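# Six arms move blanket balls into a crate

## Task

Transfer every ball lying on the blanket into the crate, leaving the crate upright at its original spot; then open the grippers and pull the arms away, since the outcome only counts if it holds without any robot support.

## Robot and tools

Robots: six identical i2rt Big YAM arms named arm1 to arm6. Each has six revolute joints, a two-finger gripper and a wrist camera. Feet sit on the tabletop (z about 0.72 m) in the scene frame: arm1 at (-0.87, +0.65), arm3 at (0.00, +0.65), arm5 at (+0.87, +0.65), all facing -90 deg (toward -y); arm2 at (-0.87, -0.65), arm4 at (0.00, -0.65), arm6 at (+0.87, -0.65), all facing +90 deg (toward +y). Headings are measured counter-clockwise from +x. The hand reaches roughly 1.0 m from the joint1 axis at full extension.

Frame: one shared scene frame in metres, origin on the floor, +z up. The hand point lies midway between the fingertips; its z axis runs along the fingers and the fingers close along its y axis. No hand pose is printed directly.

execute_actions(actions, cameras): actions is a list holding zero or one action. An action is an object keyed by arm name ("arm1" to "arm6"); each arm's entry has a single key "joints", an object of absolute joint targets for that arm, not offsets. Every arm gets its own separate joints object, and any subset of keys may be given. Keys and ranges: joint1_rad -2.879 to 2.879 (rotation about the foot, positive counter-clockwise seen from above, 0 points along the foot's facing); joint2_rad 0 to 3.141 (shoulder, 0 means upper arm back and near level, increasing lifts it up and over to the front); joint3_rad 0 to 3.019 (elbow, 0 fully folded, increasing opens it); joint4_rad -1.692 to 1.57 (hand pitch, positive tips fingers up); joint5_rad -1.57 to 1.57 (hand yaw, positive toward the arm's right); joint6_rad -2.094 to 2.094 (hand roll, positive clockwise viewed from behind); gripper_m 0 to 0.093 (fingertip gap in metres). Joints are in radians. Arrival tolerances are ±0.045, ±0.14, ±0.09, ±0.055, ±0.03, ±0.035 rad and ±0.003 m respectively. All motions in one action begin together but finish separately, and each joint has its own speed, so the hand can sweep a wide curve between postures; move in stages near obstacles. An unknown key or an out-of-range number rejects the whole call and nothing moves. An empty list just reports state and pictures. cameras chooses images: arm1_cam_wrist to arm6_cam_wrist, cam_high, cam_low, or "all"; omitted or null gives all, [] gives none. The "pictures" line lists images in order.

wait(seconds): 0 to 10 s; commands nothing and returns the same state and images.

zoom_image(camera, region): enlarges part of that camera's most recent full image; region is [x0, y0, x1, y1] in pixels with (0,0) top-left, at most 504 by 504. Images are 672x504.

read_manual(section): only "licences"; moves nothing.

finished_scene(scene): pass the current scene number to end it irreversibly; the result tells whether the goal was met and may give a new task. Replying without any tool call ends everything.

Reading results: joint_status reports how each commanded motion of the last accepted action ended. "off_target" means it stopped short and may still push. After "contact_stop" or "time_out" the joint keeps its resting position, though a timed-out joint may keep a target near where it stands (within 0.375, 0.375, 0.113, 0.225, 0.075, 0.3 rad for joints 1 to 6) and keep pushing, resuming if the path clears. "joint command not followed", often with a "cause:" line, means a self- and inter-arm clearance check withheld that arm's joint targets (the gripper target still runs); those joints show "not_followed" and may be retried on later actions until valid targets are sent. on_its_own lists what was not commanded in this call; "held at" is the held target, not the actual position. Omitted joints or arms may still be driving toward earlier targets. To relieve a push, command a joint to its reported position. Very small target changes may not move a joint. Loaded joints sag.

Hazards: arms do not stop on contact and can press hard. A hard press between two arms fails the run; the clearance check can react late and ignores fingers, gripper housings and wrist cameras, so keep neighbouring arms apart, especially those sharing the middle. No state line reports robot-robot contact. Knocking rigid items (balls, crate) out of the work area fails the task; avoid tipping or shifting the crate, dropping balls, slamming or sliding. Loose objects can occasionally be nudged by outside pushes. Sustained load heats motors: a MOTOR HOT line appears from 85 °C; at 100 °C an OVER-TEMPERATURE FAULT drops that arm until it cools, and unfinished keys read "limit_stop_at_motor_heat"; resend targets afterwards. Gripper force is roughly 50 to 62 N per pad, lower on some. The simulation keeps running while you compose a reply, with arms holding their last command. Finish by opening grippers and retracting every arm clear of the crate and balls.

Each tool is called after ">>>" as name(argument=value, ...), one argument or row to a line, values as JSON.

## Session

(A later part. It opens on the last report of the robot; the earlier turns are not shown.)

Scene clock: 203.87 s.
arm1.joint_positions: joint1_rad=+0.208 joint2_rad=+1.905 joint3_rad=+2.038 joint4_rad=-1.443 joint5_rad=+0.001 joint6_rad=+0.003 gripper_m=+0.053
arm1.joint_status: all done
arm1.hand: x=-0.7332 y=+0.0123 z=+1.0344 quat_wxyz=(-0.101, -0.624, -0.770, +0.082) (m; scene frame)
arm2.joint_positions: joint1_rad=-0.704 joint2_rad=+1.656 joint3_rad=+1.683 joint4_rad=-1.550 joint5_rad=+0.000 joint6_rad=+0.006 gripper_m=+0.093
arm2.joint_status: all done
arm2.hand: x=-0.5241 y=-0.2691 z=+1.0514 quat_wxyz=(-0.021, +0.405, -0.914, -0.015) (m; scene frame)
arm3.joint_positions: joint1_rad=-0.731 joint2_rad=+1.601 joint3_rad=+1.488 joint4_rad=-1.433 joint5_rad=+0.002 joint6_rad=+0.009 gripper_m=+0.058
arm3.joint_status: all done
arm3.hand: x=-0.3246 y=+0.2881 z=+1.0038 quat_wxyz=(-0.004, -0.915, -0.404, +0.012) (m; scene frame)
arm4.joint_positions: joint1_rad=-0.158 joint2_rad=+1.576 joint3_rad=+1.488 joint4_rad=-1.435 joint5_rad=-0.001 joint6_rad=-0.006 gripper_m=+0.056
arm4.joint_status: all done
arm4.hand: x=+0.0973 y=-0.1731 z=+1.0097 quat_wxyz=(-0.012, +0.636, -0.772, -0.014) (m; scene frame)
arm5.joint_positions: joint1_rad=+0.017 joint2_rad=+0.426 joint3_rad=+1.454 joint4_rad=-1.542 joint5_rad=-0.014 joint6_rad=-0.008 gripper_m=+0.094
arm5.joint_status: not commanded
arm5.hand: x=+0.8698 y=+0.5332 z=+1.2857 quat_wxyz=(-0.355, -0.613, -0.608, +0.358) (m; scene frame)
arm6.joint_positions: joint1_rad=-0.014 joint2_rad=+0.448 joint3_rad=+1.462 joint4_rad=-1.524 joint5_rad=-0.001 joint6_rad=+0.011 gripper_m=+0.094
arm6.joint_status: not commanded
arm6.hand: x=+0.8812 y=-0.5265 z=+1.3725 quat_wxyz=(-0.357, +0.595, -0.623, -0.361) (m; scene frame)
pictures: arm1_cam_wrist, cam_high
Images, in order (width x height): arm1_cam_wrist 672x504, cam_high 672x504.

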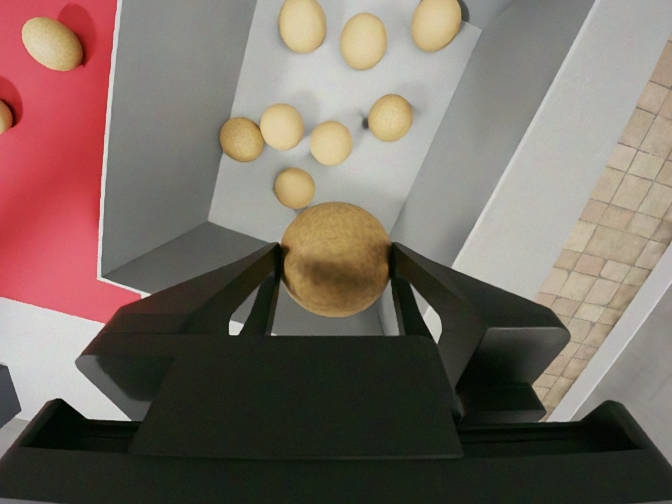

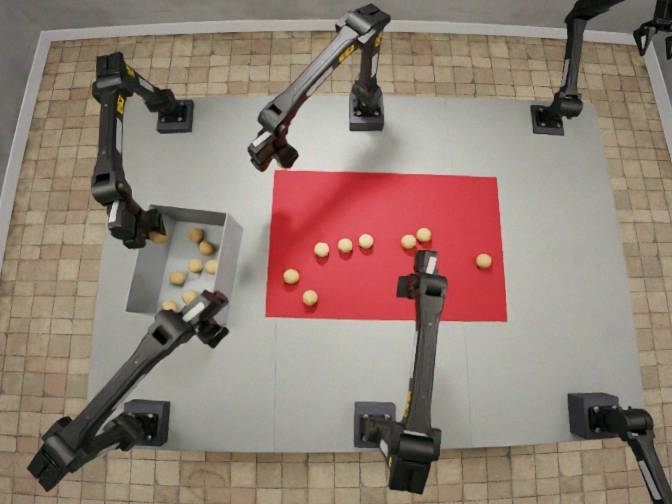

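>>> execute_actions(
  actions=[
    {"arm1":{"joints":{"joint1_rad":0.16,"joint2_rad":2.13,"joint3_rad":1.79,"joint4_rad":-1.19}},"arm3":{"joints":{"joint2_rad":1.875,"joint3_rad":1.16,"joint4_rad":-0.85}},"arm4":{"joints":{"joint1_rad":0.71}}},
  ],
  cameras=["arm1_cam_wrist"],
)

>>> execute_actions(
  actions=[
    {"arm1":{"joints":{"gripper_m":0.075}},"arm3":{"joints":{"gripper_m":0.093}},"arm4":{"joints":{"joint2_rad":1.975,"joint3_rad":1.35,"joint4_rad":-0.91}}},
  ],
  cameras=[],
)

>>> execute_actions(
  actions=[
    {"arm1":{"joints":{"joint2_rad":1.89,"joint3_rad":2.05,"joint4_rad":-1.45}},"arm3":{"joints":{"joint2_rad":1.6,"joint3_rad":1.5,"joint4_rad":-1.45}},"arm4":{"joints":{"gripper_m":0.093}}},
  ],
  cameras=["cam_high"],
)

Scene clock: 206.03 s.
arm1.joint_positions: joint1_rad=+0.156 joint2_rad=+2.122 joint3_rad=+1.785 joint4_rad=-1.196 joint5_rad=+0.000 joint6_rad=+0.003 gripper_m=+0.054
arm1.joint_status: all done
arm1.hand: x=-0.7668 y=+0.0108 z=+0.8006 quat_wxyz=(-0.014, -0.649, -0.760, +0.012) (m; scene frame)
arm2.joint_positions: joint1_rad=-0.704 joint2_rad=+1.656 joint3_rad=+1.683 joint4_rad=-1.550 joint5_rad=+0.000 joint6_rad=+0.006 gripper_m=+0.093
arm2.joint_status: not commanded
arm2.hand: x=-0.5241 y=-0.2691 z=+1.0514 quat_wxyz=(-0.021, +0.405, -0.914, -0.015) (m; scene frame)
arm3.joint_positions: joint1_rad=-0.731 joint2_rad=+1.866 joint3_rad=+1.165 joint4_rad=-0.869 joint5_rad=+0.002 joint6_rad=+0.009 gripper_m=+0.058
arm3.joint_status: all done
arm3.hand: x=-0.3267 y=+0.2858 z=+0.7665 quat_wxyz=(+0.001, -0.915, -0.405, +0.002) (m; scene frame)
arm4.joint_positions: joint1_rad=+0.715 joint2_rad=+1.578 joint3_rad=+1.488 joint4_rad=-1.435 joint5_rad=-0.001 joint6_rad=-0.006 gripper_m=+0.056
arm4.joint_status: all done
arm4.hand: x=-0.3003 y=-0.2689 z=+1.0125 quat_wxyz=(-0.004, +0.902, -0.431, -0.022) (m; scene frame)
arm5.joint_positions: joint1_rad=+0.017 joint2_rad=+0.426 joint3_rad=+1.454 joint4_rad=-1.542 joint5_rad=-0.014 joint6_rad=-0.008 gripper_m=+0.094
arm5.joint_status: not commanded
arm5.hand: x=+0.8698 y=+0.5332 z=+1.2857 quat_wxyz=(-0.355, -0.613, -0.608, +0.358) (m; scene frame)
arm6.joint_positions: joint1_rad=-0.014 joint2_rad=+0.448 joint3_rad=+1.462 joint4_rad=-1.524 joint5_rad=-0.001 joint6_rad=+0.011 gripper_m=+0.094
arm6.joint_status: not commanded
arm6.hand: x=+0.8812 y=-0.5265 z=+1.3725 quat_wxyz=(-0.357, +0.595, -0.623, -0.361) (m; scene frame)
pictures: arm1_cam_wrist
Images, in order (width x height): arm1_cam_wrist 672x504.

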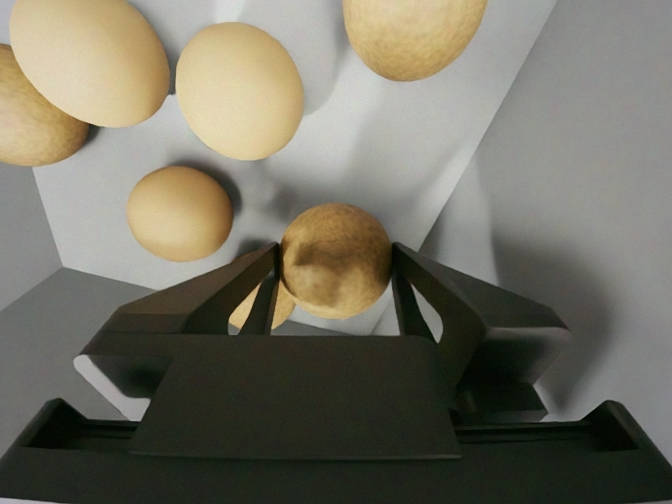

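Scene clock: 207.23 s.
arm1.joint_positions: joint1_rad=+0.156 joint2_rad=+2.122 joint3_rad=+1.785 joint4_rad=-1.196 joint5_rad=+0.000 joint6_rad=+0.003 gripper_m=+0.075
arm1.joint_status: all done
arm1.hand: x=-0.7668 y=+0.0108 z=+0.8006 quat_wxyz=(-0.014, -0.649, -0.760, +0.012) (m; scene frame)
arm2.joint_positions: joint1_rad=-0.704 joint2_rad=+1.656 joint3_rad=+1.683 joint4_rad=-1.550 joint5_rad=+0.000 joint6_rad=+0.006 gripper_m=+0.093
arm2.joint_status: not commanded
arm2.hand: x=-0.5241 y=-0.2691 z=+1.0514 quat_wxyz=(-0.021, +0.405, -0.914, -0.015) (m; scene frame)
arm3.joint_positions: joint1_rad=-0.731 joint2_rad=+1.866 joint3_rad=+1.165 joint4_rad=-0.869 joint5_rad=+0.002 joint6_rad=+0.009 gripper_m=+0.093
arm3.joint_status: all done
arm3.hand: x=-0.3267 y=+0.2858 z=+0.7665 quat_wxyz=(+0.001, -0.915, -0.405, +0.002) (m; scene frame)
arm4.joint_positions: joint1_rad=+0.715 joint2_rad=+1.991 joint3_rad=+1.335 joint4_rad=-0.928 joint5_rad=-0.001 joint6_rad=-0.006 gripper_m=+0.056
arm4.joint_status: all done
arm4.hand: x=-0.3354 y=-0.2298 z=+0.7533 quat_wxyz=(+0.009, +0.902, -0.431, +0.005) (m; scene frame)
arm5.joint_positions: joint1_rad=+0.017 joint2_rad=+0.426 joint3_rad=+1.454 joint4_rad=-1.542 joint5_rad=-0.014 joint6_rad=-0.008 gripper_m=+0.094
arm5.joint_status: not commanded
arm5.hand: x=+0.8698 y=+0.5332 z=+1.2857 quat_wxyz=(-0.355, -0.613, -0.608, +0.358) (m; scene frame)
arm6.joint_positions: joint1_rad=-0.014 joint2_rad=+0.448 joint3_rad=+1.462 joint4_rad=-1.524 joint5_rad=-0.001 joint6_rad=+0.011 gripper_m=+0.094
arm6.joint_status: not commanded
arm6.hand: x=+0.8812 y=-0.5265 z=+1.3725 quat_wxyz=(-0.357, +0.595, -0.623, -0.361) (m; scene frame)
pictures: none
No camera images: the call's "cameras" was empty. Leave "cameras" out to get every camera's image.

Scene clock: 208.87 s.
arm1.joint_positions: joint1_rad=+0.156 joint2_rad=+1.902 joint3_rad=+2.044 joint4_rad=-1.442 joint5_rad=+0.000 joint6_rad=+0.003 gripper_m=+0.075
arm1.joint_status: all done
arm1.hand: x=-0.7658 y=+0.0052 z=+1.0390 quat_wxyz=(-0.103, -0.643, -0.754, +0.087) (m; scene frame)
arm2.joint_positions: joint1_rad=-0.704 joint2_rad=+1.656 joint3_rad=+1.683 joint4_rad=-1.550 joint5_rad=+0.000 joint6_rad=+0.006 gripper_m=+0.093
arm2.joint_status: not commanded
arm2.hand: x=-0.5241 y=-0.2691 z=+1.0514 quat_wxyz=(-0.021, +0.405, -0.914, -0.015) (m; scene frame)
arm3.joint_positions: joint1_rad=-0.731 joint2_rad=+1.601 joint3_rad=+1.496 joint4_rad=-1.432 joint5_rad=+0.002 joint6_rad=+0.009 gripper_m=+0.093
arm3.joint_status: all done
arm3.hand: x=-0.3265 y=+0.2858 z=+1.0072 quat_wxyz=(-0.006, -0.914, -0.404, +0.017) (m; scene frame)
arm4.joint_positions: joint1_rad=+0.715 joint2_rad=+1.991 joint3_rad=+1.335 joint4_rad=-0.928 joint5_rad=-0.001 joint6_rad=-0.006 gripper_m=+0.093
arm4.joint_status: all done
arm4.hand: x=-0.3354 y=-0.2298 z=+0.7533 quat_wxyz=(+0.009, +0.902, -0.431, +0.005) (m; scene frame)
arm5.joint_positions: joint1_rad=+0.017 joint2_rad=+0.426 joint3_rad=+1.454 joint4_rad=-1.542 joint5_rad=-0.014 joint6_rad=-0.008 gripper_m=+0.094
arm5.joint_status: not commanded
arm5.hand: x=+0.8698 y=+0.5332 z=+1.2857 quat_wxyz=(-0.355, -0.613, -0.608, +0.358) (m; scene frame)
arm6.joint_positions: joint1_rad=-0.014 joint2_rad=+0.448 joint3_rad=+1.462 joint4_rad=-1.524 joint5_rad=-0.001 joint6_rad=+0.011 gripper_m=+0.094
arm6.joint_status: not commanded
arm6.hand: x=+0.8812 y=-0.5265 z=+1.3725 quat_wxyz=(-0.357, +0.595, -0.623, -0.361) (m; scene frame)
pictures: cam_high
Images, in order (width x height): cam_high 672x504.

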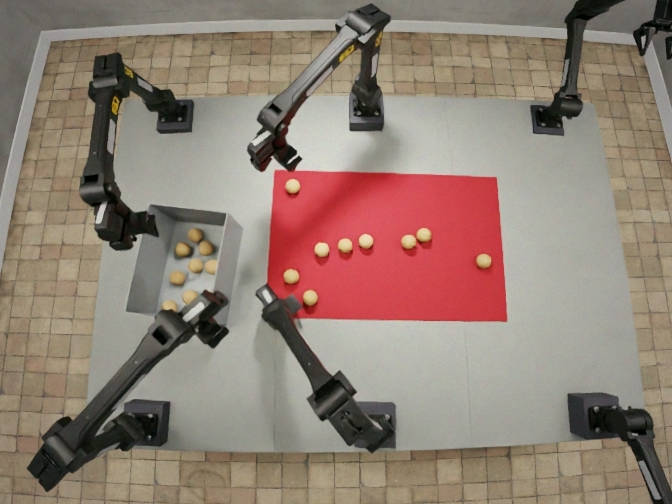

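>>> execute_actions(
  actions=[
    {"arm1":{"joints":{"joint1_rad":0.55,"gripper_m":0.093}},"arm3":{"joints":{"joint1_rad":0.365}},"arm4":{"joints":{"joint2_rad":1.6,"joint3_rad":1.5,"joint4_rad":-1.45}}},
  ],
  cameras=[],
)

>>> execute_actions(
  actions=[
    {"arm1":{"joints":{"joint1_rad":0.98}},"arm3":{"joints":{"joint2_rad":2.0,"joint3_rad":1.76,"joint4_rad":-1.3}},"arm4":{"joints":{"joint1_rad":-0.63}},"arm2":{"joints":{"joint1_rad":-0.85}}},
  ],
  cameras=["arm3_cam_wrist"],
)

Scene clock: 211.20 s.
arm1.joint_positions: joint1_rad=+0.542 joint2_rad=+1.902 joint3_rad=+2.044 joint4_rad=-1.442 joint5_rad=-0.001 joint6_rad=+0.003 gripper_m=+0.093
arm1.joint_status: all done
arm1.hand: x=-0.5308 y=+0.0918 z=+1.0390 quat_wxyz=(-0.118, -0.487, -0.863, +0.065) (m; scene frame)
arm2.joint_positions: joint1_rad=-0.704 joint2_rad=+1.656 joint3_rad=+1.683 joint4_rad=-1.550 joint5_rad=+0.000 joint6_rad=+0.006 gripper_m=+0.093
arm2.joint_status: not commanded
arm2.hand: x=-0.5241 y=-0.2691 z=+1.0514 quat_wxyz=(-0.021, +0.405, -0.914, -0.015) (m; scene frame)
arm3.joint_positions: joint1_rad=+0.367 joint2_rad=+1.601 joint3_rad=+1.496 joint4_rad=-1.432 joint5_rad=-0.001 joint6_rad=+0.009 gripper_m=+0.093
arm3.joint_status: all done
arm3.hand: x=+0.1766 y=+0.1935 z=+1.0066 quat_wxyz=(-0.015, -0.569, -0.822, +0.010) (m; scene frame)
arm4.joint_positions: joint1_rad=+0.715 joint2_rad=+1.578 joint3_rad=+1.488 joint4_rad=-1.433 joint5_rad=-0.001 joint6_rad=-0.006 gripper_m=+0.093
arm4.joint_status: all done
arm4.hand: x=-0.3006 y=-0.2685 z=+1.0124 quat_wxyz=(-0.004, +0.902, -0.431, -0.022) (m; scene frame)
arm5.joint_positions: joint1_rad=+0.017 joint2_rad=+0.426 joint3_rad=+1.454 joint4_rad=-1.542 joint5_rad=-0.014 joint6_rad=-0.008 gripper_m=+0.094
arm5.joint_status: not commanded
arm5.hand: x=+0.8698 y=+0.5332 z=+1.2857 quat_wxyz=(-0.355, -0.613, -0.608, +0.358) (m; scene frame)
arm6.joint_positions: joint1_rad=-0.014 joint2_rad=+0.448 joint3_rad=+1.462 joint4_rad=-1.524 joint5_rad=-0.001 joint6_rad=+0.011 gripper_m=+0.094
arm6.joint_status: not commanded
arm6.hand: x=+0.8812 y=-0.5265 z=+1.3725 quat_wxyz=(-0.357, +0.595, -0.623, -0.361) (m; scene frame)
pictures: none
No camera images: the call's "cameras" was empty. Leave "cameras" out to get every camera's image.

Scene clock: 212.97 s.
arm1.joint_positions: joint1_rad=+0.972 joint2_rad=+1.902 joint3_rad=+2.044 joint4_rad=-1.442 joint5_rad=-0.001 joint6_rad=+0.003 gripper_m=+0.093
arm1.joint_status: all done
arm1.hand: x=-0.3288 y=+0.2842 z=+1.0390 quat_wxyz=(-0.129, -0.291, -0.947, +0.039) (m; scene frame)
arm2.joint_positions: joint1_rad=-0.858 joint2_rad=+1.656 joint3_rad=+1.683 joint4_rad=-1.550 joint5_rad=+0.000 joint6_rad=+0.006 gripper_m=+0.093
arm2.joint_status: all done
arm2.hand: x=-0.4696 y=-0.3262 z=+1.0506 quat_wxyz=(-0.021, +0.333, -0.942, -0.013) (m; scene frame)
arm3.joint_positions: joint1_rad=+0.367 joint2_rad=+2.000 joint3_rad=+1.725 joint4_rad=-1.310 joint5_rad=-0.001 joint6_rad=+0.009 gripper_m=+0.093
arm3.joint_status: all done
arm3.hand: x=+0.2181 y=+0.0856 z=+0.8817 quat_wxyz=(+0.006, -0.569, -0.822, -0.004) (m; scene frame)
arm4.joint_positions: joint1_rad=-0.633 joint2_rad=+1.581 joint3_rad=+1.488 joint4_rad=-1.433 joint5_rad=+0.000 joint6_rad=-0.006 gripper_m=+0.093
arm4.joint_status: all done
arm4.hand: x=+0.3046 y=-0.2690 z=+1.0071 quat_wxyz=(-0.015, +0.436, -0.900, -0.006) (m; scene frame)
arm5.joint_positions: joint1_rad=+0.017 joint2_rad=+0.426 joint3_rad=+1.454 joint4_rad=-1.542 joint5_rad=-0.014 joint6_rad=-0.008 gripper_m=+0.094
arm5.joint_status: not commanded
arm5.hand: x=+0.8698 y=+0.5332 z=+1.2857 quat_wxyz=(-0.355, -0.613, -0.608, +0.358) (m; scene frame)
arm6.joint_positions: joint1_rad=-0.014 joint2_rad=+0.448 joint3_rad=+1.462 joint4_rad=-1.524 joint5_rad=-0.001 joint6_rad=+0.011 gripper_m=+0.094
arm6.joint_status: not commanded
arm6.hand: x=+0.8812 y=-0.5265 z=+1.3725 quat_wxyz=(-0.357, +0.595, -0.623, -0.361) (m; scene frame)
pictures: arm3_cam_wrist
Images, in order (width x height): arm3_cam_wrist 672x504.

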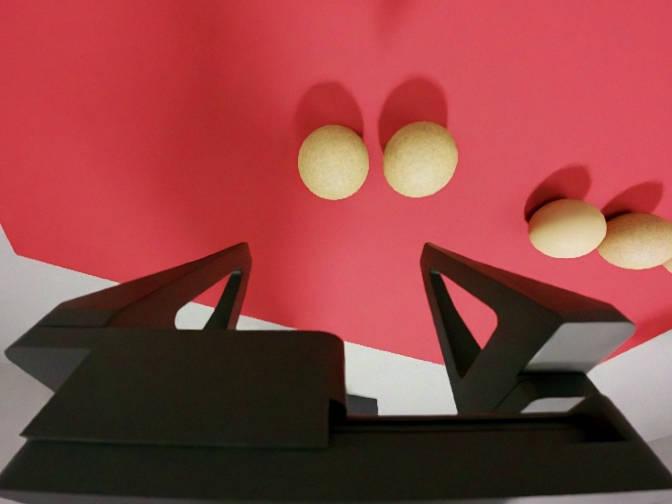

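>>> execute_actions(
  actions=[
    {"arm1":{"joints":{"joint2_rad":2.22,"joint3_rad":1.84,"joint4_rad":-1.17}},"arm3":{"joints":{"joint6_rad":1.57}},"arm4":{"joints":{"joint2_rad":2.45,"joint3_rad":2.57,"joint4_rad":-1.63}},"arm2":{"joints":{"joint1_rad":-0.82,"joint2_rad":2.126,"joint3_rad":1.96,"joint4_rad":-1.36}}},
  ],
  cameras=["arm3_cam_wrist","arm4_cam_wrist","arm2_cam_wrist","arm1_cam_wrist"],
)

Scene clock: 216.03 s.
arm1.joint_positions: joint1_rad=+0.977 joint2_rad=+2.209 joint3_rad=+1.839 joint4_rad=-1.178 joint5_rad=+0.002 joint6_rad=+0.003 gripper_m=+0.093
arm1.joint_status: all done
arm1.hand: x=-0.3188 y=+0.2804 z=+0.7658 quat_wxyz=(-0.011, -0.292, -0.956, +0.004) (m; scene frame)
arm2.joint_positions: joint1_rad=-0.823 joint2_rad=+2.120 joint3_rad=+1.932 joint4_rad=-1.365 joint5_rad=+0.000 joint6_rad=+0.006 gripper_m=+0.093
arm2.joint_status: all done
arm2.hand: x=-0.3755 y=-0.2175 z=+0.8847 quat_wxyz=(-0.007, +0.350, -0.937, -0.008) (m; scene frame)
arm3.joint_positions: joint1_rad=+0.367 joint2_rad=+2.000 joint3_rad=+1.725 joint4_rad=-1.310 joint5_rad=-0.001 joint6_rad=+1.558 gripper_m=+0.093
arm3.joint_status: all done
arm3.hand: x=+0.2181 y=+0.0856 z=+0.8817 quat_wxyz=(+0.007, -0.982, -0.189, +0.001) (m; scene frame)
arm4.joint_positions: joint1_rad=-0.633 joint2_rad=+2.442 joint3_rad=+2.534 joint4_rad=-1.616 joint5_rad=+0.000 joint6_rad=-0.006 gripper_m=+0.093
arm4.joint_status: all done
arm4.hand: x=+0.4674 y=-0.0655 z=+0.8883 quat_wxyz=(-0.016, +0.436, -0.900, -0.007) (m; scene frame)
arm5.joint_positions: joint1_rad=+0.017 joint2_rad=+0.426 joint3_rad=+1.454 joint4_rad=-1.542 joint5_rad=-0.014 joint6_rad=-0.008 gripper_m=+0.094
arm5.joint_status: not commanded
arm5.hand: x=+0.8698 y=+0.5332 z=+1.2857 quat_wxyz=(-0.355, -0.613, -0.608, +0.358) (m; scene frame)
arm6.joint_positions: joint1_rad=-0.014 joint2_rad=+0.448 joint3_rad=+1.462 joint4_rad=-1.524 joint5_rad=-0.001 joint6_rad=+0.011 gripper_m=+0.094
arm6.joint_status: not commanded
arm6.hand: x=+0.8812 y=-0.5265 z=+1.3725 quat_wxyz=(-0.357, +0.595, -0.623, -0.361) (m; scene frame)
pictures: arm1_cam_wrist, arm2_cam_wrist, arm3_cam_wrist, arm4_cam_wrist
Images, in order (width x height): arm1_cam_wrist 672x504, arm2_cam_wrist 672x504, arm3_cam_wrist 672x504, arm4_cam_wrist 672x504.

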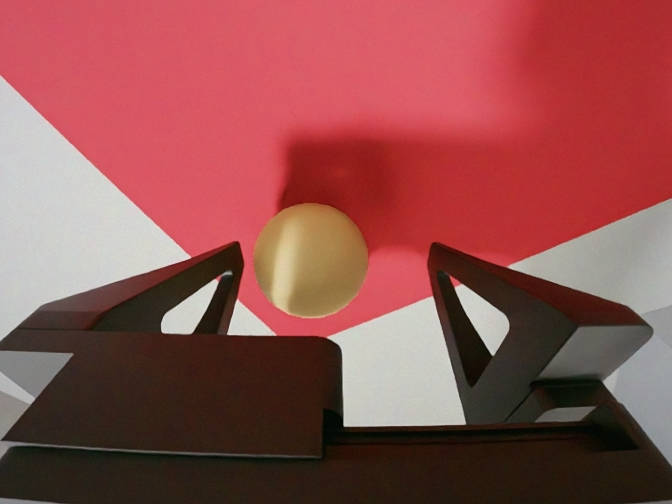

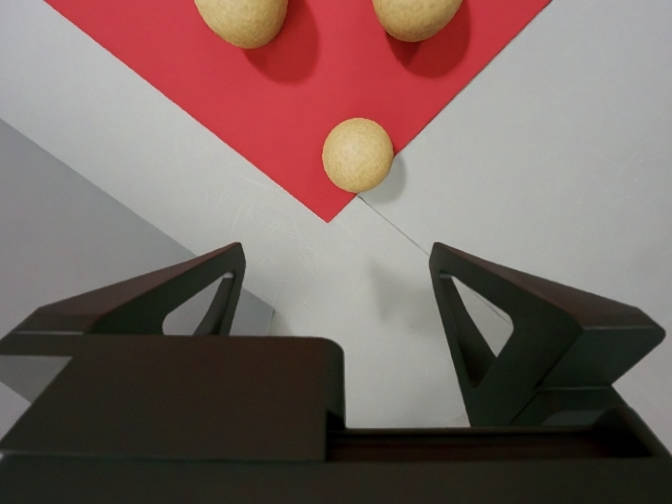

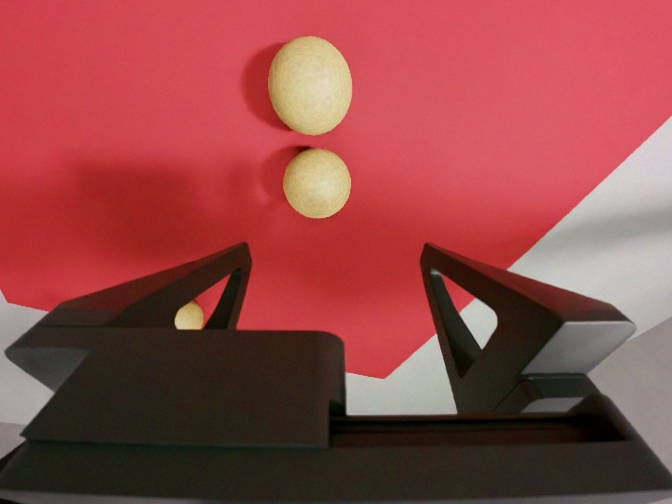

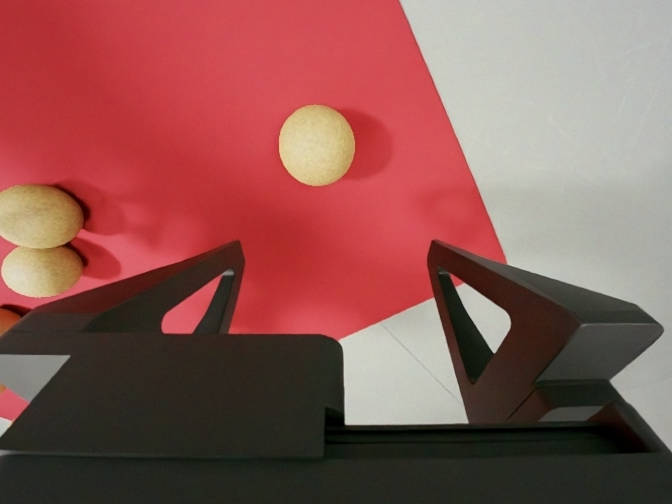

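>>> execute_actions(
  actions=[
    {"arm1":{"joints":{"gripper_m":0.04}},"arm3":{"joints":{"joint1_rad":0.382,"joint2_rad":2.16,"joint3_rad":1.65,"joint4_rad":-1.055}},"arm4":{"joints":{"joint1_rad":-0.61,"joint2_rad":2.615,"joint3_rad":2.52,"joint4_rad":-1.465}},"arm2":{"joints":{"joint1_rad":-0.855,"joint2_rad":2.26,"joint3_rad":1.87,"joint4_rad":-1.175}}},
  ],
  cameras=["arm3_cam_wrist","arm4_cam_wrist","arm2_cam_wrist"],
)

Scene clock: 218.37 s.
arm1.joint_positions: joint1_rad=+0.977 joint2_rad=+2.209 joint3_rad=+1.839 joint4_rad=-1.178 joint5_rad=+0.001 joint6_rad=+0.003 gripper_m=+0.052
arm1.joint_status: gripper_m off_target (ended at +0.052, target +0.040)
arm1.hand: x=-0.3187 y=+0.2805 z=+0.7658 quat_wxyz=(-0.011, -0.292, -0.956, +0.004) (m; scene frame)
arm2.joint_positions: joint1_rad=-0.852 joint2_rad=+2.262 joint3_rad=+1.853 joint4_rad=-1.186 joint5_rad=+0.000 joint6_rad=+0.006 gripper_m=+0.093
arm2.joint_status: all done
arm2.hand: x=-0.3617 y=-0.2289 z=+0.7650 quat_wxyz=(+0.013, +0.337, -0.942, -0.001) (m; scene frame)
arm3.joint_positions: joint1_rad=+0.370 joint2_rad=+2.156 joint3_rad=+1.646 joint4_rad=-1.071 joint5_rad=-0.002 joint6_rad=+1.559 gripper_m=+0.093
arm3.joint_status: all done
arm3.hand: x=+0.2245 y=+0.0740 z=+0.7615 quat_wxyz=(+0.005, -0.982, -0.191, +0.001) (m; scene frame)
arm4.joint_positions: joint1_rad=-0.620 joint2_rad=+2.610 joint3_rad=+2.511 joint4_rad=-1.482 joint5_rad=+0.000 joint6_rad=-0.006 gripper_m=+0.093
arm4.joint_status: all done
arm4.hand: x=+0.4668 y=-0.0504 z=+0.7566 quat_wxyz=(+0.010, +0.442, -0.897, +0.006) (m; scene frame)
arm5.joint_positions: joint1_rad=+0.017 joint2_rad=+0.426 joint3_rad=+1.454 joint4_rad=-1.542 joint5_rad=-0.014 joint6_rad=-0.008 gripper_m=+0.094
arm5.joint_status: not commanded
arm5.hand: x=+0.8698 y=+0.5332 z=+1.2857 quat_wxyz=(-0.355, -0.613, -0.608, +0.358) (m; scene frame)
arm6.joint_positions: joint1_rad=-0.014 joint2_rad=+0.448 joint3_rad=+1.462 joint4_rad=-1.524 joint5_rad=-0.001 joint6_rad=+0.011 gripper_m=+0.094
arm6.joint_status: not commanded
arm6.hand: x=+0.8812 y=-0.5265 z=+1.3725 quat_wxyz=(-0.357, +0.595, -0.623, -0.361) (m; scene frame)
pictures: arm2_cam_wrist, arm3_cam_wrist, arm4_cam_wrist
Images, in order (width x height): arm2_cam_wrist 672x504, arm3_cam_wrist 672x504, arm4_cam_wrist 672x504.

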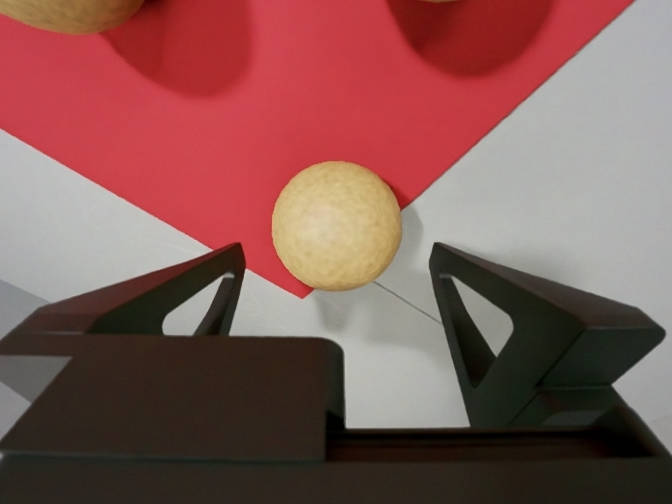

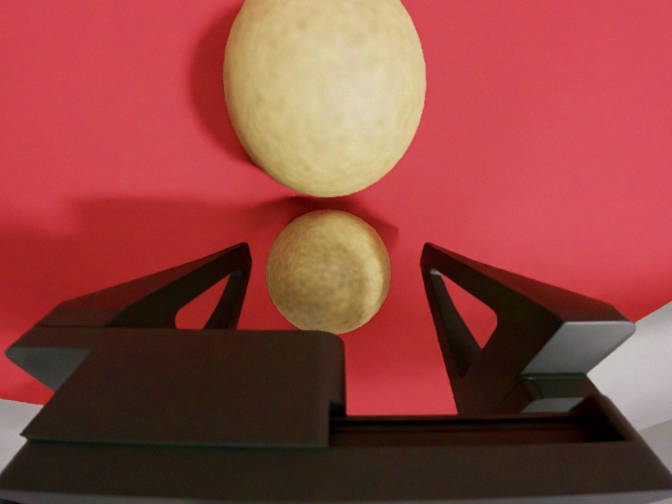

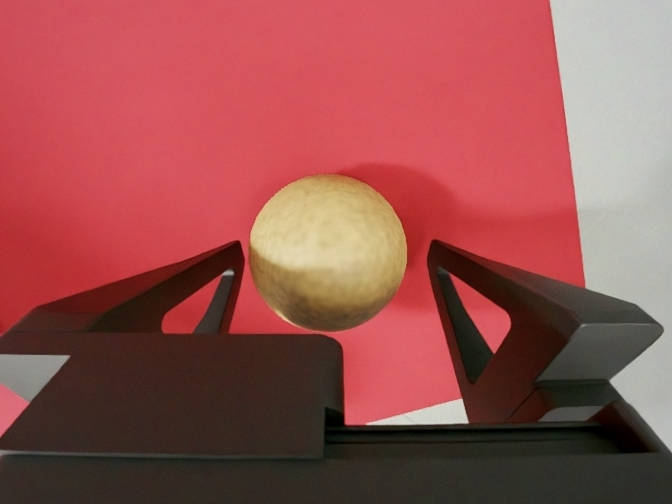

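All good. Close.

>>> execute_actions(
  actions=[
    {"arm2":{"joints":{"gripper_m":0.04}},"arm3":{"joints":{"gripper_m":0.04}},"arm4":{"joints":{"gripper_m":0.04}},"arm1":{"joints":{"joint2_rad":1.89,"joint3_rad":2.05,"joint4_rad":-1.45}}},
  ],
  cameras=[],
)

>>> execute_actions(
  actions=[
    {"arm2":{"joints":{"joint2_rad":1.87,"joint3_rad":2.05,"joint4_rad":-1.45}},"arm3":{"joints":{"joint2_rad":1.6,"joint3_rad":1.5,"joint4_rad":-1.45}},"arm4":{"joints":{"joint2_rad":2.0,"joint3_rad":2.05,"joint4_rad":-1.5}},"arm1":{"joints":{"joint1_rad":0.2}}},
  ],
  cameras=["cam_high","arm1_cam_wrist"],
)

Scene clock: 220.63 s.
arm1.joint_positions: joint1_rad=+0.977 joint2_rad=+1.905 joint3_rad=+2.038 joint4_rad=-1.443 joint5_rad=+0.001 joint6_rad=+0.003 gripper_m=+0.052
arm1.joint_status: all done
arm1.hand: x=-0.3282 y=+0.2869 z=+1.0344 quat_wxyz=(-0.124, -0.289, -0.948, +0.038) (m; scene frame)
arm2.joint_positions: joint1_rad=-0.852 joint2_rad=+2.262 joint3_rad=+1.853 joint4_rad=-1.186 joint5_rad=+0.000 joint6_rad=+0.006 gripper_m=+0.053
arm2.joint_status: gripper_m off_target (ended at +0.053, target +0.040)
arm2.hand: x=-0.3617 y=-0.2289 z=+0.7650 quat_wxyz=(+0.013, +0.337, -0.942, -0.001) (m; scene frame)
arm3.joint_positions: joint1_rad=+0.370 joint2_rad=+2.156 joint3_rad=+1.646 joint4_rad=-1.071 joint5_rad=-0.002 joint6_rad=+1.560 gripper_m=+0.058
arm3.joint_status: gripper_m off_target (ended at +0.058, target +0.040)
arm3.hand: x=+0.2245 y=+0.0740 z=+0.7615 quat_wxyz=(+0.005, -0.982, -0.190, +0.001) (m; scene frame)
arm4.joint_positions: joint1_rad=-0.620 joint2_rad=+2.610 joint3_rad=+2.511 joint4_rad=-1.482 joint5_rad=+0.000 joint6_rad=-0.006 gripper_m=+0.056
arm4.joint_status: gripper_m off_target (ended at +0.056, target +0.040)
arm4.hand: x=+0.4668 y=-0.0504 z=+0.7566 quat_wxyz=(+0.010, +0.442, -0.897, +0.006) (m; scene frame)
arm5.joint_positions: joint1_rad=+0.017 joint2_rad=+0.426 joint3_rad=+1.454 joint4_rad=-1.542 joint5_rad=-0.014 joint6_rad=-0.008 gripper_m=+0.094
arm5.joint_status: not commanded
arm5.hand: x=+0.8698 y=+0.5332 z=+1.2857 quat_wxyz=(-0.355, -0.613, -0.608, +0.358) (m; scene frame)
arm6.joint_positions: joint1_rad=-0.014 joint2_rad=+0.448 joint3_rad=+1.462 joint4_rad=-1.524 joint5_rad=-0.001 joint6_rad=+0.011 gripper_m=+0.094
arm6.joint_status: not commanded
arm6.hand: x=+0.8812 y=-0.5265 z=+1.3725 quat_wxyz=(-0.357, +0.595, -0.623, -0.361) (m; scene frame)
pictures: none
No camera images: the call's "cameras" was empty. Leave "cameras" out to get every camera's image.

Scene clock: 222.40 s.
arm1.joint_positions: joint1_rad=+0.204 joint2_rad=+1.905 joint3_rad=+2.038 joint4_rad=-1.443 joint5_rad=+0.002 joint6_rad=+0.003 gripper_m=+0.052
arm1.joint_status: all done
arm1.hand: x=-0.7354 y=+0.0118 z=+1.0344 quat_wxyz=(-0.101, -0.625, -0.769, +0.082) (m; scene frame)
arm2.joint_positions: joint1_rad=-0.852 joint2_rad=+1.877 joint3_rad=+2.037 joint4_rad=-1.442 joint5_rad=+0.000 joint6_rad=+0.006 gripper_m=+0.053
arm2.joint_status: all done
arm2.hand: x=-0.3694 y=-0.2394 z=+1.0798 quat_wxyz=(-0.134, +0.332, -0.932, -0.054) (m; scene frame)
arm3.joint_positions: joint1_rad=+0.370 joint2_rad=+1.599 joint3_rad=+1.489 joint4_rad=-1.434 joint5_rad=-0.002 joint6_rad=+1.560 gripper_m=+0.058
arm3.joint_status: all done
arm3.hand: x=+0.1770 y=+0.1967 z=+1.0043 quat_wxyz=(-0.013, -0.982, -0.190, -0.002) (m; scene frame)
arm4.joint_positions: joint1_rad=-0.620 joint2_rad=+1.972 joint3_rad=+2.054 joint4_rad=-1.488 joint5_rad=+0.000 joint6_rad=-0.006 gripper_m=+0.056
arm4.joint_status: all done
arm4.hand: x=+0.4028 y=-0.1320 z=+1.0192 quat_wxyz=(-0.069, +0.441, -0.894, -0.033) (m; scene frame)
arm5.joint_positions: joint1_rad=+0.017 joint2_rad=+0.426 joint3_rad=+1.454 joint4_rad=-1.542 joint5_rad=-0.014 joint6_rad=-0.008 gripper_m=+0.094
arm5.joint_status: not commanded
arm5.hand: x=+0.8698 y=+0.5332 z=+1.2857 quat_wxyz=(-0.355, -0.613, -0.608, +0.358) (m; scene frame)
arm6.joint_positions: joint1_rad=-0.014 joint2_rad=+0.448 joint3_rad=+1.462 joint4_rad=-1.524 joint5_rad=-0.001 joint6_rad=+0.011 gripper_m=+0.094
arm6.joint_status: not commanded
arm6.hand: x=+0.8812 y=-0.5265 z=+1.3725 quat_wxyz=(-0.357, +0.595, -0.623, -0.361) (m; scene frame)
pictures: arm1_cam_wrist, cam_high
Images, in order (width x height): arm1_cam_wrist 672x504, cam_high 672x504.

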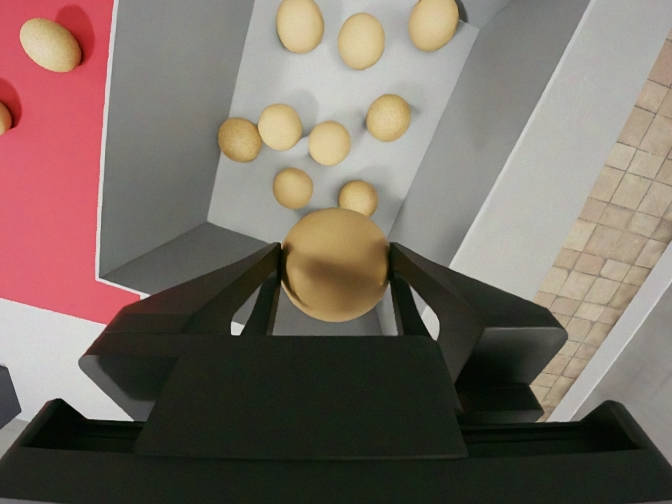

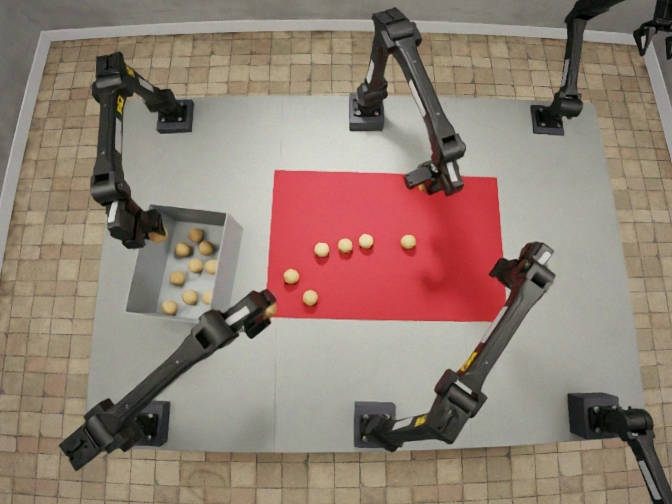

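>>> execute_actions(
  actions=[
    {"arm1":{"joints":{"joint1_rad":0.22,"joint2_rad":2.27,"joint3_rad":2.13,"joint4_rad":-1.39}},"arm3":{"joints":{"joint1_rad":-0.722,"joint6_rad":0}},"arm4":{"joints":{"joint2_rad":1.6,"joint3_rad":1.5,"joint4_rad":-1.45}}},
  ],
  cameras=["arm1_cam_wrist"],
)

Scene clock: 225.20 s.
arm1.joint_positions: joint1_rad=+0.213 joint2_rad=+2.282 joint3_rad=+2.113 joint4_rad=-1.400 joint5_rad=+0.003 joint6_rad=+0.003 gripper_m=+0.040
arm1.joint_status: all done
arm1.on_its_own: gripper_m moved -0.012 to your old target +0.040
arm1.hand: x=-0.7206 y=-0.0310 z=+0.8183 quat_wxyz=(+0.000, -0.627, -0.779, +0.001) (m; scene frame)
arm2.joint_positions: joint1_rad=-0.852 joint2_rad=+1.877 joint3_rad=+2.037 joint4_rad=-1.442 joint5_rad=+0.000 joint6_rad=+0.006 gripper_m=+0.053
arm2.joint_status: not commanded
arm2.hand: x=-0.3694 y=-0.2394 z=+1.0798 quat_wxyz=(-0.134, +0.332, -0.932, -0.054) (m; scene frame)
arm3.joint_positions: joint1_rad=-0.724 joint2_rad=+1.599 joint3_rad=+1.489 joint4_rad=-1.434 joint5_rad=+0.001 joint6_rad=+0.012 gripper_m=+0.058
arm3.joint_status: all done
arm3.hand: x=-0.3222 y=+0.2857 z=+1.0049 quat_wxyz=(-0.005, -0.914, -0.406, +0.013) (m; scene frame)
arm4.joint_positions: joint1_rad=-0.620 joint2_rad=+1.578 joint3_rad=+1.502 joint4_rad=-1.461 joint5_rad=+0.000 joint6_rad=-0.006 gripper_m=+0.056
arm4.joint_status: all done
arm4.hand: x=+0.2975 y=-0.2676 z=+1.0136 quat_wxyz=(-0.010, +0.442, -0.897, -0.004) (m; scene frame)
arm5.joint_positions: joint1_rad=+0.017 joint2_rad=+0.426 joint3_rad=+1.454 joint4_rad=-1.542 joint5_rad=-0.014 joint6_rad=-0.008 gripper_m=+0.094
arm5.joint_status: not commanded
arm5.hand: x=+0.8698 y=+0.5332 z=+1.2857 quat_wxyz=(-0.355, -0.613, -0.608, +0.358) (m; scene frame)
arm6.joint_positions: joint1_rad=-0.014 joint2_rad=+0.448 joint3_rad=+1.462 joint4_rad=-1.524 joint5_rad=-0.001 joint6_rad=+0.011 gripper_m=+0.094
arm6.joint_status: not commanded
arm6.hand: x=+0.8812 y=-0.5265 z=+1.3725 quat_wxyz=(-0.357, +0.595, -0.623, -0.361) (m; scene frame)
pictures: arm1_cam_wrist
Images, in order (width x height): arm1_cam_wrist 672x504.

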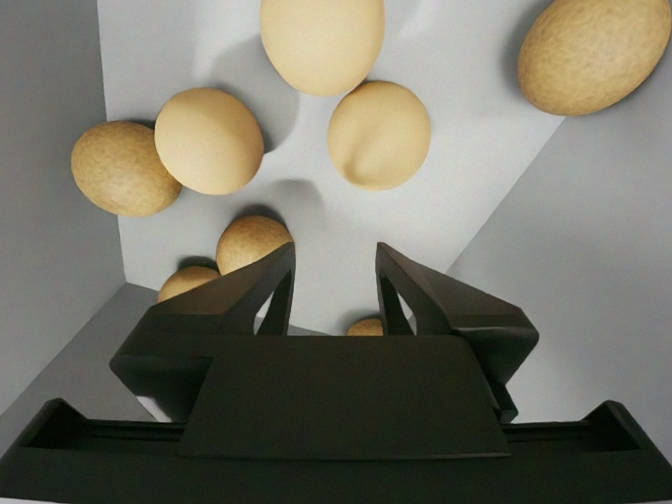

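>>> execute_actions(
  actions=[
    {"arm1":{"joints":{"gripper_m":0.093,"joint2_rad":1.89,"joint3_rad":2.05,"joint4_rad":-1.45}},"arm3":{"joints":{"joint2_rad":1.875,"joint3_rad":1.16,"joint4_rad":-0.85}},"arm4":{"joints":{"joint1_rad":0.3}}},
  ],
  cameras=[],
)

>>> execute_actions(
  actions=[
    {"arm1":{"joints":{"joint1_rad":0.55}},"arm3":{"joints":{"gripper_m":0.093}},"arm2":{"joints":{"joint1_rad":-0.3}}},
  ],
  cameras=["cam_high","arm2_cam_wrist"],
)

Scene clock: 227.27 s.
arm1.joint_positions: joint1_rad=+0.213 joint2_rad=+1.902 joint3_rad=+2.040 joint4_rad=-1.443 joint5_rad=+0.003 joint6_rad=+0.003 gripper_m=+0.093
arm1.joint_status: all done
arm1.hand: x=-0.7303 y=+0.0131 z=+1.0372 quat_wxyz=(-0.102, -0.622, -0.772, +0.084) (m; scene frame)
arm2.joint_positions: joint1_rad=-0.852 joint2_rad=+1.877 joint3_rad=+2.037 joint4_rad=-1.442 joint5_rad=+0.000 joint6_rad=+0.006 gripper_m=+0.053
arm2.joint_status: not commanded
arm2.hand: x=-0.3694 y=-0.2394 z=+1.0798 quat_wxyz=(-0.134, +0.332, -0.932, -0.054) (m; scene frame)
arm3.joint_positions: joint1_rad=-0.724 joint2_rad=+1.867 joint3_rad=+1.164 joint4_rad=-0.869 joint5_rad=+0.001 joint6_rad=+0.011 gripper_m=+0.058
arm3.joint_status: all done
arm3.hand: x=-0.3238 y=+0.2841 z=+0.7658 quat_wxyz=(+0.001, -0.914, -0.406, +0.001) (m; scene frame)
arm4.joint_positions: joint1_rad=+0.304 joint2_rad=+1.578 joint3_rad=+1.502 joint4_rad=-1.461 joint5_rad=+0.000 joint6_rad=-0.006 gripper_m=+0.056
arm4.joint_status: all done
arm4.hand: x=-0.1232 y=-0.1823 z=+1.0154 quat_wxyz=(-0.004, +0.795, -0.606, -0.013) (m; scene frame)
arm5.joint_positions: joint1_rad=+0.017 joint2_rad=+0.426 joint3_rad=+1.454 joint4_rad=-1.542 joint5_rad=-0.014 joint6_rad=-0.008 gripper_m=+0.094
arm5.joint_status: not commanded
arm5.hand: x=+0.8698 y=+0.5332 z=+1.2857 quat_wxyz=(-0.355, -0.613, -0.608, +0.358) (m; scene frame)
arm6.joint_positions: joint1_rad=-0.014 joint2_rad=+0.448 joint3_rad=+1.462 joint4_rad=-1.524 joint5_rad=-0.001 joint6_rad=+0.011 gripper_m=+0.094
arm6.joint_status: not commanded
arm6.hand: x=+0.8812 y=-0.5265 z=+1.3725 quat_wxyz=(-0.357, +0.595, -0.623, -0.361) (m; scene frame)
pictures: none
No camera images: the call's "cameras" was empty. Leave "cameras" out to get every camera's image.

Scene clock: 228.83 s.
arm1.joint_positions: joint1_rad=+0.542 joint2_rad=+1.902 joint3_rad=+2.040 joint4_rad=-1.443 joint5_rad=-0.001 joint6_rad=+0.003 gripper_m=+0.093
arm1.joint_status: all done
arm1.hand: x=-0.5312 y=+0.0930 z=+1.0371 quat_wxyz=(-0.116, -0.487, -0.864, +0.064) (m; scene frame)
arm2.joint_positions: joint1_rad=-0.304 joint2_rad=+1.877 joint3_rad=+2.037 joint4_rad=-1.442 joint5_rad=-0.002 joint6_rad=+0.006 gripper_m=+0.053
arm2.joint_status: all done
arm2.hand: x=-0.6581 y=-0.0398 z=+1.0831 quat_wxyz=(-0.116, +0.572, -0.807, -0.089) (m; scene frame)
arm3.joint_positions: joint1_rad=-0.724 joint2_rad=+1.867 joint3_rad=+1.164 joint4_rad=-0.869 joint5_rad=+0.001 joint6_rad=+0.011 gripper_m=+0.093
arm3.joint_status: all done
arm3.hand: x=-0.3238 y=+0.2841 z=+0.7658 quat_wxyz=(+0.001, -0.914, -0.406, +0.001) (m; scene frame)
arm4.joint_positions: joint1_rad=+0.304 joint2_rad=+1.578 joint3_rad=+1.502 joint4_rad=-1.461 joint5_rad=+0.000 joint6_rad=-0.006 gripper_m=+0.056
arm4.joint_status: not commanded
arm4.hand: x=-0.1232 y=-0.1823 z=+1.0154 quat_wxyz=(-0.004, +0.795, -0.606, -0.013) (m; scene frame)
arm5.joint_positions: joint1_rad=+0.017 joint2_rad=+0.426 joint3_rad=+1.454 joint4_rad=-1.542 joint5_rad=-0.014 joint6_rad=-0.008 gripper_m=+0.094
arm5.joint_status: not commanded
arm5.hand: x=+0.8698 y=+0.5332 z=+1.2857 quat_wxyz=(-0.355, -0.613, -0.608, +0.358) (m; scene frame)
arm6.joint_positions: joint1_rad=-0.014 joint2_rad=+0.448 joint3_rad=+1.462 joint4_rad=-1.524 joint5_rad=-0.001 joint6_rad=+0.011 gripper_m=+0.094
arm6.joint_status: not commanded
arm6.hand: x=+0.8812 y=-0.5265 z=+1.3725 quat_wxyz=(-0.357, +0.595, -0.623, -0.361) (m; scene frame)
pictures: arm2_cam_wrist, cam_high
Images, in order (width x height): arm2_cam_wrist 672x504, cam_high 672x504.

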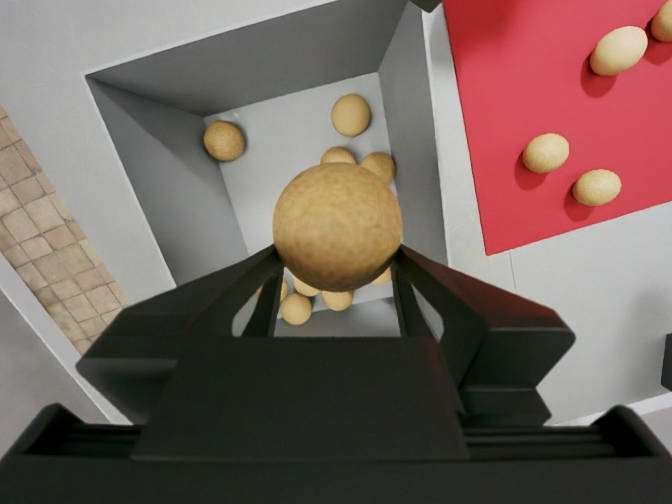

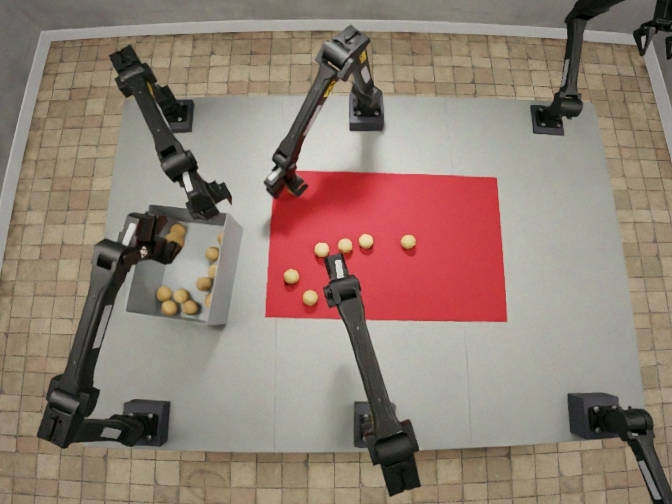

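>>> execute_actions(
  actions=[
    {"arm2":{"joints":{"joint1_rad":-0.215,"joint2_rad":2.2,"joint3_rad":1.87,"joint4_rad":-1.21}},"arm3":{"joints":{"joint2_rad":1.6,"joint3_rad":1.5,"joint4_rad":-1.45}},"arm4":{"joints":{"joint1_rad":0.71}}},
  ],
  cameras=["arm2_cam_wrist"],
)

>>> execute_actions(
  actions=[
    {"arm2":{"joints":{"gripper_m":0.093}},"arm3":{"joints":{"joint1_rad":-0.04}},"arm4":{"joints":{"joint2_rad":1.97,"joint3_rad":1.35,"joint4_rad":-0.91}}},
  ],
  cameras=[],
)

>>> execute_actions(
  actions=[
    {"arm2":{"joints":{"joint2_rad":1.87,"joint3_rad":2.05,"joint4_rad":-1.45}},"arm1":{"joints":{"joint1_rad":0.98}},"arm4":{"joints":{"gripper_m":0.093}},"arm3":{"joints":{"joint2_rad":2.0,"joint3_rad":1.76,"joint4_rad":-1.3}}},
  ],
  cameras=["arm3_cam_wrist","cam_high"],
)

Scene clock: 230.87 s.
arm1.joint_positions: joint1_rad=+0.542 joint2_rad=+1.902 joint3_rad=+2.040 joint4_rad=-1.443 joint5_rad=-0.001 joint6_rad=+0.003 gripper_m=+0.093
arm1.joint_status: not commanded
arm1.hand: x=-0.5312 y=+0.0930 z=+1.0371 quat_wxyz=(-0.116, -0.487, -0.864, +0.064) (m; scene frame)
arm2.joint_positions: joint1_rad=-0.205 joint2_rad=+2.186 joint3_rad=+1.839 joint4_rad=-1.220 joint5_rad=-0.002 joint6_rad=+0.006 gripper_m=+0.053
arm2.joint_status: all done
arm2.hand: x=-0.7190 y=-0.0120 z=+0.8123 quat_wxyz=(-0.001, +0.618, -0.786, -0.007) (m; scene frame)
arm3.joint_positions: joint1_rad=-0.724 joint2_rad=+1.601 joint3_rad=+1.496 joint4_rad=-1.432 joint5_rad=+0.001 joint6_rad=+0.011 gripper_m=+0.093
arm3.joint_status: all done
arm3.hand: x=-0.3241 y=+0.2836 z=+1.0072 quat_wxyz=(-0.007, -0.914, -0.406, +0.017) (m; scene frame)
arm4.joint_positions: joint1_rad=+0.720 joint2_rad=+1.578 joint3_rad=+1.502 joint4_rad=-1.461 joint5_rad=-0.001 joint6_rad=-0.006 gripper_m=+0.056
arm4.joint_status: all done
arm4.hand: x=-0.3005 y=-0.2724 z=+1.0175 quat_wxyz=(-0.001, +0.903, -0.429, -0.016) (m; scene frame)
arm5.joint_positions: joint1_rad=+0.017 joint2_rad=+0.426 joint3_rad=+1.454 joint4_rad=-1.542 joint5_rad=-0.014 joint6_rad=-0.008 gripper_m=+0.094
arm5.joint_status: not commanded
arm5.hand: x=+0.8698 y=+0.5332 z=+1.2857 quat_wxyz=(-0.355, -0.613, -0.608, +0.358) (m; scene frame)
arm6.joint_positions: joint1_rad=-0.014 joint2_rad=+0.448 joint3_rad=+1.462 joint4_rad=-1.524 joint5_rad=-0.001 joint6_rad=+0.011 gripper_m=+0.094
arm6.joint_status: not commanded
arm6.hand: x=+0.8812 y=-0.5265 z=+1.3725 quat_wxyz=(-0.357, +0.595, -0.623, -0.361) (m; scene frame)
pictures: arm2_cam_wrist
Images, in order (width x height): arm2_cam_wrist 672x504.

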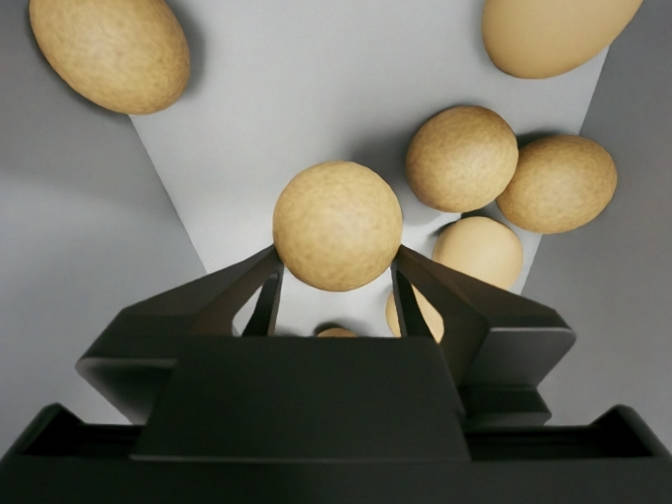

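Scene clock: 232.17 s.
arm1.joint_positions: joint1_rad=+0.542 joint2_rad=+1.902 joint3_rad=+2.040 joint4_rad=-1.443 joint5_rad=-0.001 joint6_rad=+0.003 gripper_m=+0.093
arm1.joint_status: not commanded
arm1.hand: x=-0.5312 y=+0.0930 z=+1.0371 quat_wxyz=(-0.116, -0.487, -0.864, +0.064) (m; scene frame)
arm2.joint_positions: joint1_rad=-0.205 joint2_rad=+2.186 joint3_rad=+1.839 joint4_rad=-1.220 joint5_rad=-0.002 joint6_rad=+0.006 gripper_m=+0.093
arm2.joint_status: all done
arm2.hand: x=-0.7190 y=-0.0120 z=+0.8123 quat_wxyz=(-0.001, +0.618, -0.786, -0.007) (m; scene frame)
arm3.joint_positions: joint1_rad=-0.033 joint2_rad=+1.601 joint3_rad=+1.496 joint4_rad=-1.432 joint5_rad=-0.001 joint6_rad=+0.010 gripper_m=+0.093
arm3.joint_status: all done
arm3.hand: x=-0.0153 y=+0.1609 z=+1.0069 quat_wxyz=(-0.013, -0.721, -0.692, +0.013) (m; scene frame)
arm4.joint_positions: joint1_rad=+0.720 joint2_rad=+1.986 joint3_rad=+1.336 joint4_rad=-0.928 joint5_rad=-0.001 joint6_rad=-0.006 gripper_m=+0.056
arm4.joint_status: all done
arm4.hand: x=-0.3381 y=-0.2306 z=+0.7561 quat_wxyz=(+0.008, +0.903, -0.429, +0.003) (m; scene frame)
arm5.joint_positions: joint1_rad=+0.017 joint2_rad=+0.426 joint3_rad=+1.454 joint4_rad=-1.542 joint5_rad=-0.014 joint6_rad=-0.008 gripper_m=+0.094
arm5.joint_status: not commanded
arm5.hand: x=+0.8698 y=+0.5332 z=+1.2857 quat_wxyz=(-0.355, -0.613, -0.608, +0.358) (m; scene frame)
arm6.joint_positions: joint1_rad=-0.014 joint2_rad=+0.448 joint3_rad=+1.462 joint4_rad=-1.524 joint5_rad=-0.001 joint6_rad=+0.011 gripper_m=+0.094
arm6.joint_status: not commanded
arm6.hand: x=+0.8812 y=-0.5265 z=+1.3725 quat_wxyz=(-0.357, +0.595, -0.623, -0.361) (m; scene frame)
pictures: none
No camera images: the call's "cameras" was empty. Leave "cameras" out to get every camera's image.

Scene clock: 233.87 s.
arm1.joint_positions: joint1_rad=+0.972 joint2_rad=+1.902 joint3_rad=+2.040 joint4_rad=-1.443 joint5_rad=-0.001 joint6_rad=+0.003 gripper_m=+0.093
arm1.joint_status: all done
arm1.hand: x=-0.3300 y=+0.2847 z=+1.0371 quat_wxyz=(-0.127, -0.291, -0.947, +0.038) (m; scene frame)
arm2.joint_positions: joint1_rad=-0.205 joint2_rad=+1.875 joint3_rad=+2.039 joint4_rad=-1.441 joint5_rad=-0.002 joint6_rad=+0.006 gripper_m=+0.093
arm2.joint_status: all done
arm2.hand: x=-0.7193 y=-0.0218 z=+1.0863 quat_wxyz=(-0.114, +0.611, -0.777, -0.097) (m; scene frame)
arm3.joint_positions: joint1_rad=-0.033 joint2_rad=+2.000 joint3_rad=+1.725 joint4_rad=-1.310 joint5_rad=-0.001 joint6_rad=+0.010 gripper_m=+0.093
arm3.joint_status: all done
arm3.hand: x=-0.0190 y=+0.0452 z=+0.8821 quat_wxyz=(+0.005, -0.721, -0.692, -0.005) (m; scene frame)
arm4.joint_positions: joint1_rad=+0.720 joint2_rad=+1.986 joint3_rad=+1.336 joint4_rad=-0.928 joint5_rad=-0.001 joint6_rad=-0.006 gripper_m=+0.093
arm4.joint_status: all done
arm4.hand: x=-0.3381 y=-0.2306 z=+0.7561 quat_wxyz=(+0.008, +0.903, -0.429, +0.003) (m; scene frame)
arm5.joint_positions: joint1_rad=+0.017 joint2_rad=+0.426 joint3_rad=+1.454 joint4_rad=-1.542 joint5_rad=-0.014 joint6_rad=-0.008 gripper_m=+0.094
arm5.joint_status: not commanded
arm5.hand: x=+0.8698 y=+0.5332 z=+1.2857 quat_wxyz=(-0.355, -0.613, -0.608, +0.358) (m; scene frame)
arm6.joint_positions: joint1_rad=-0.014 joint2_rad=+0.448 joint3_rad=+1.462 joint4_rad=-1.524 joint5_rad=-0.001 joint6_rad=+0.011 gripper_m=+0.094
arm6.joint_status: not commanded
arm6.hand: x=+0.8812 y=-0.5265 z=+1.3725 quat_wxyz=(-0.357, +0.595, -0.623, -0.361) (m; scene frame)
pictures: arm3_cam_wrist, cam_high
Images, in order (width x height): arm3_cam_wrist 672x504, cam_high 672x504.

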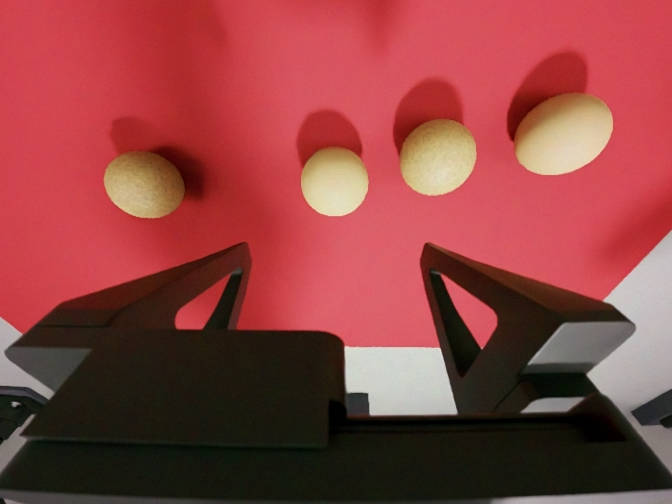

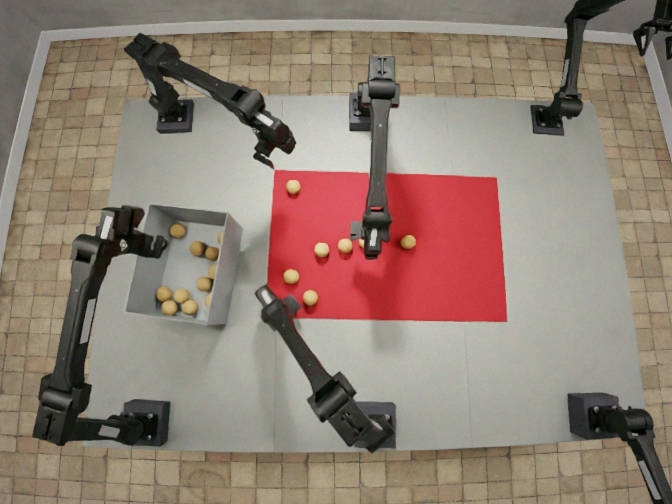

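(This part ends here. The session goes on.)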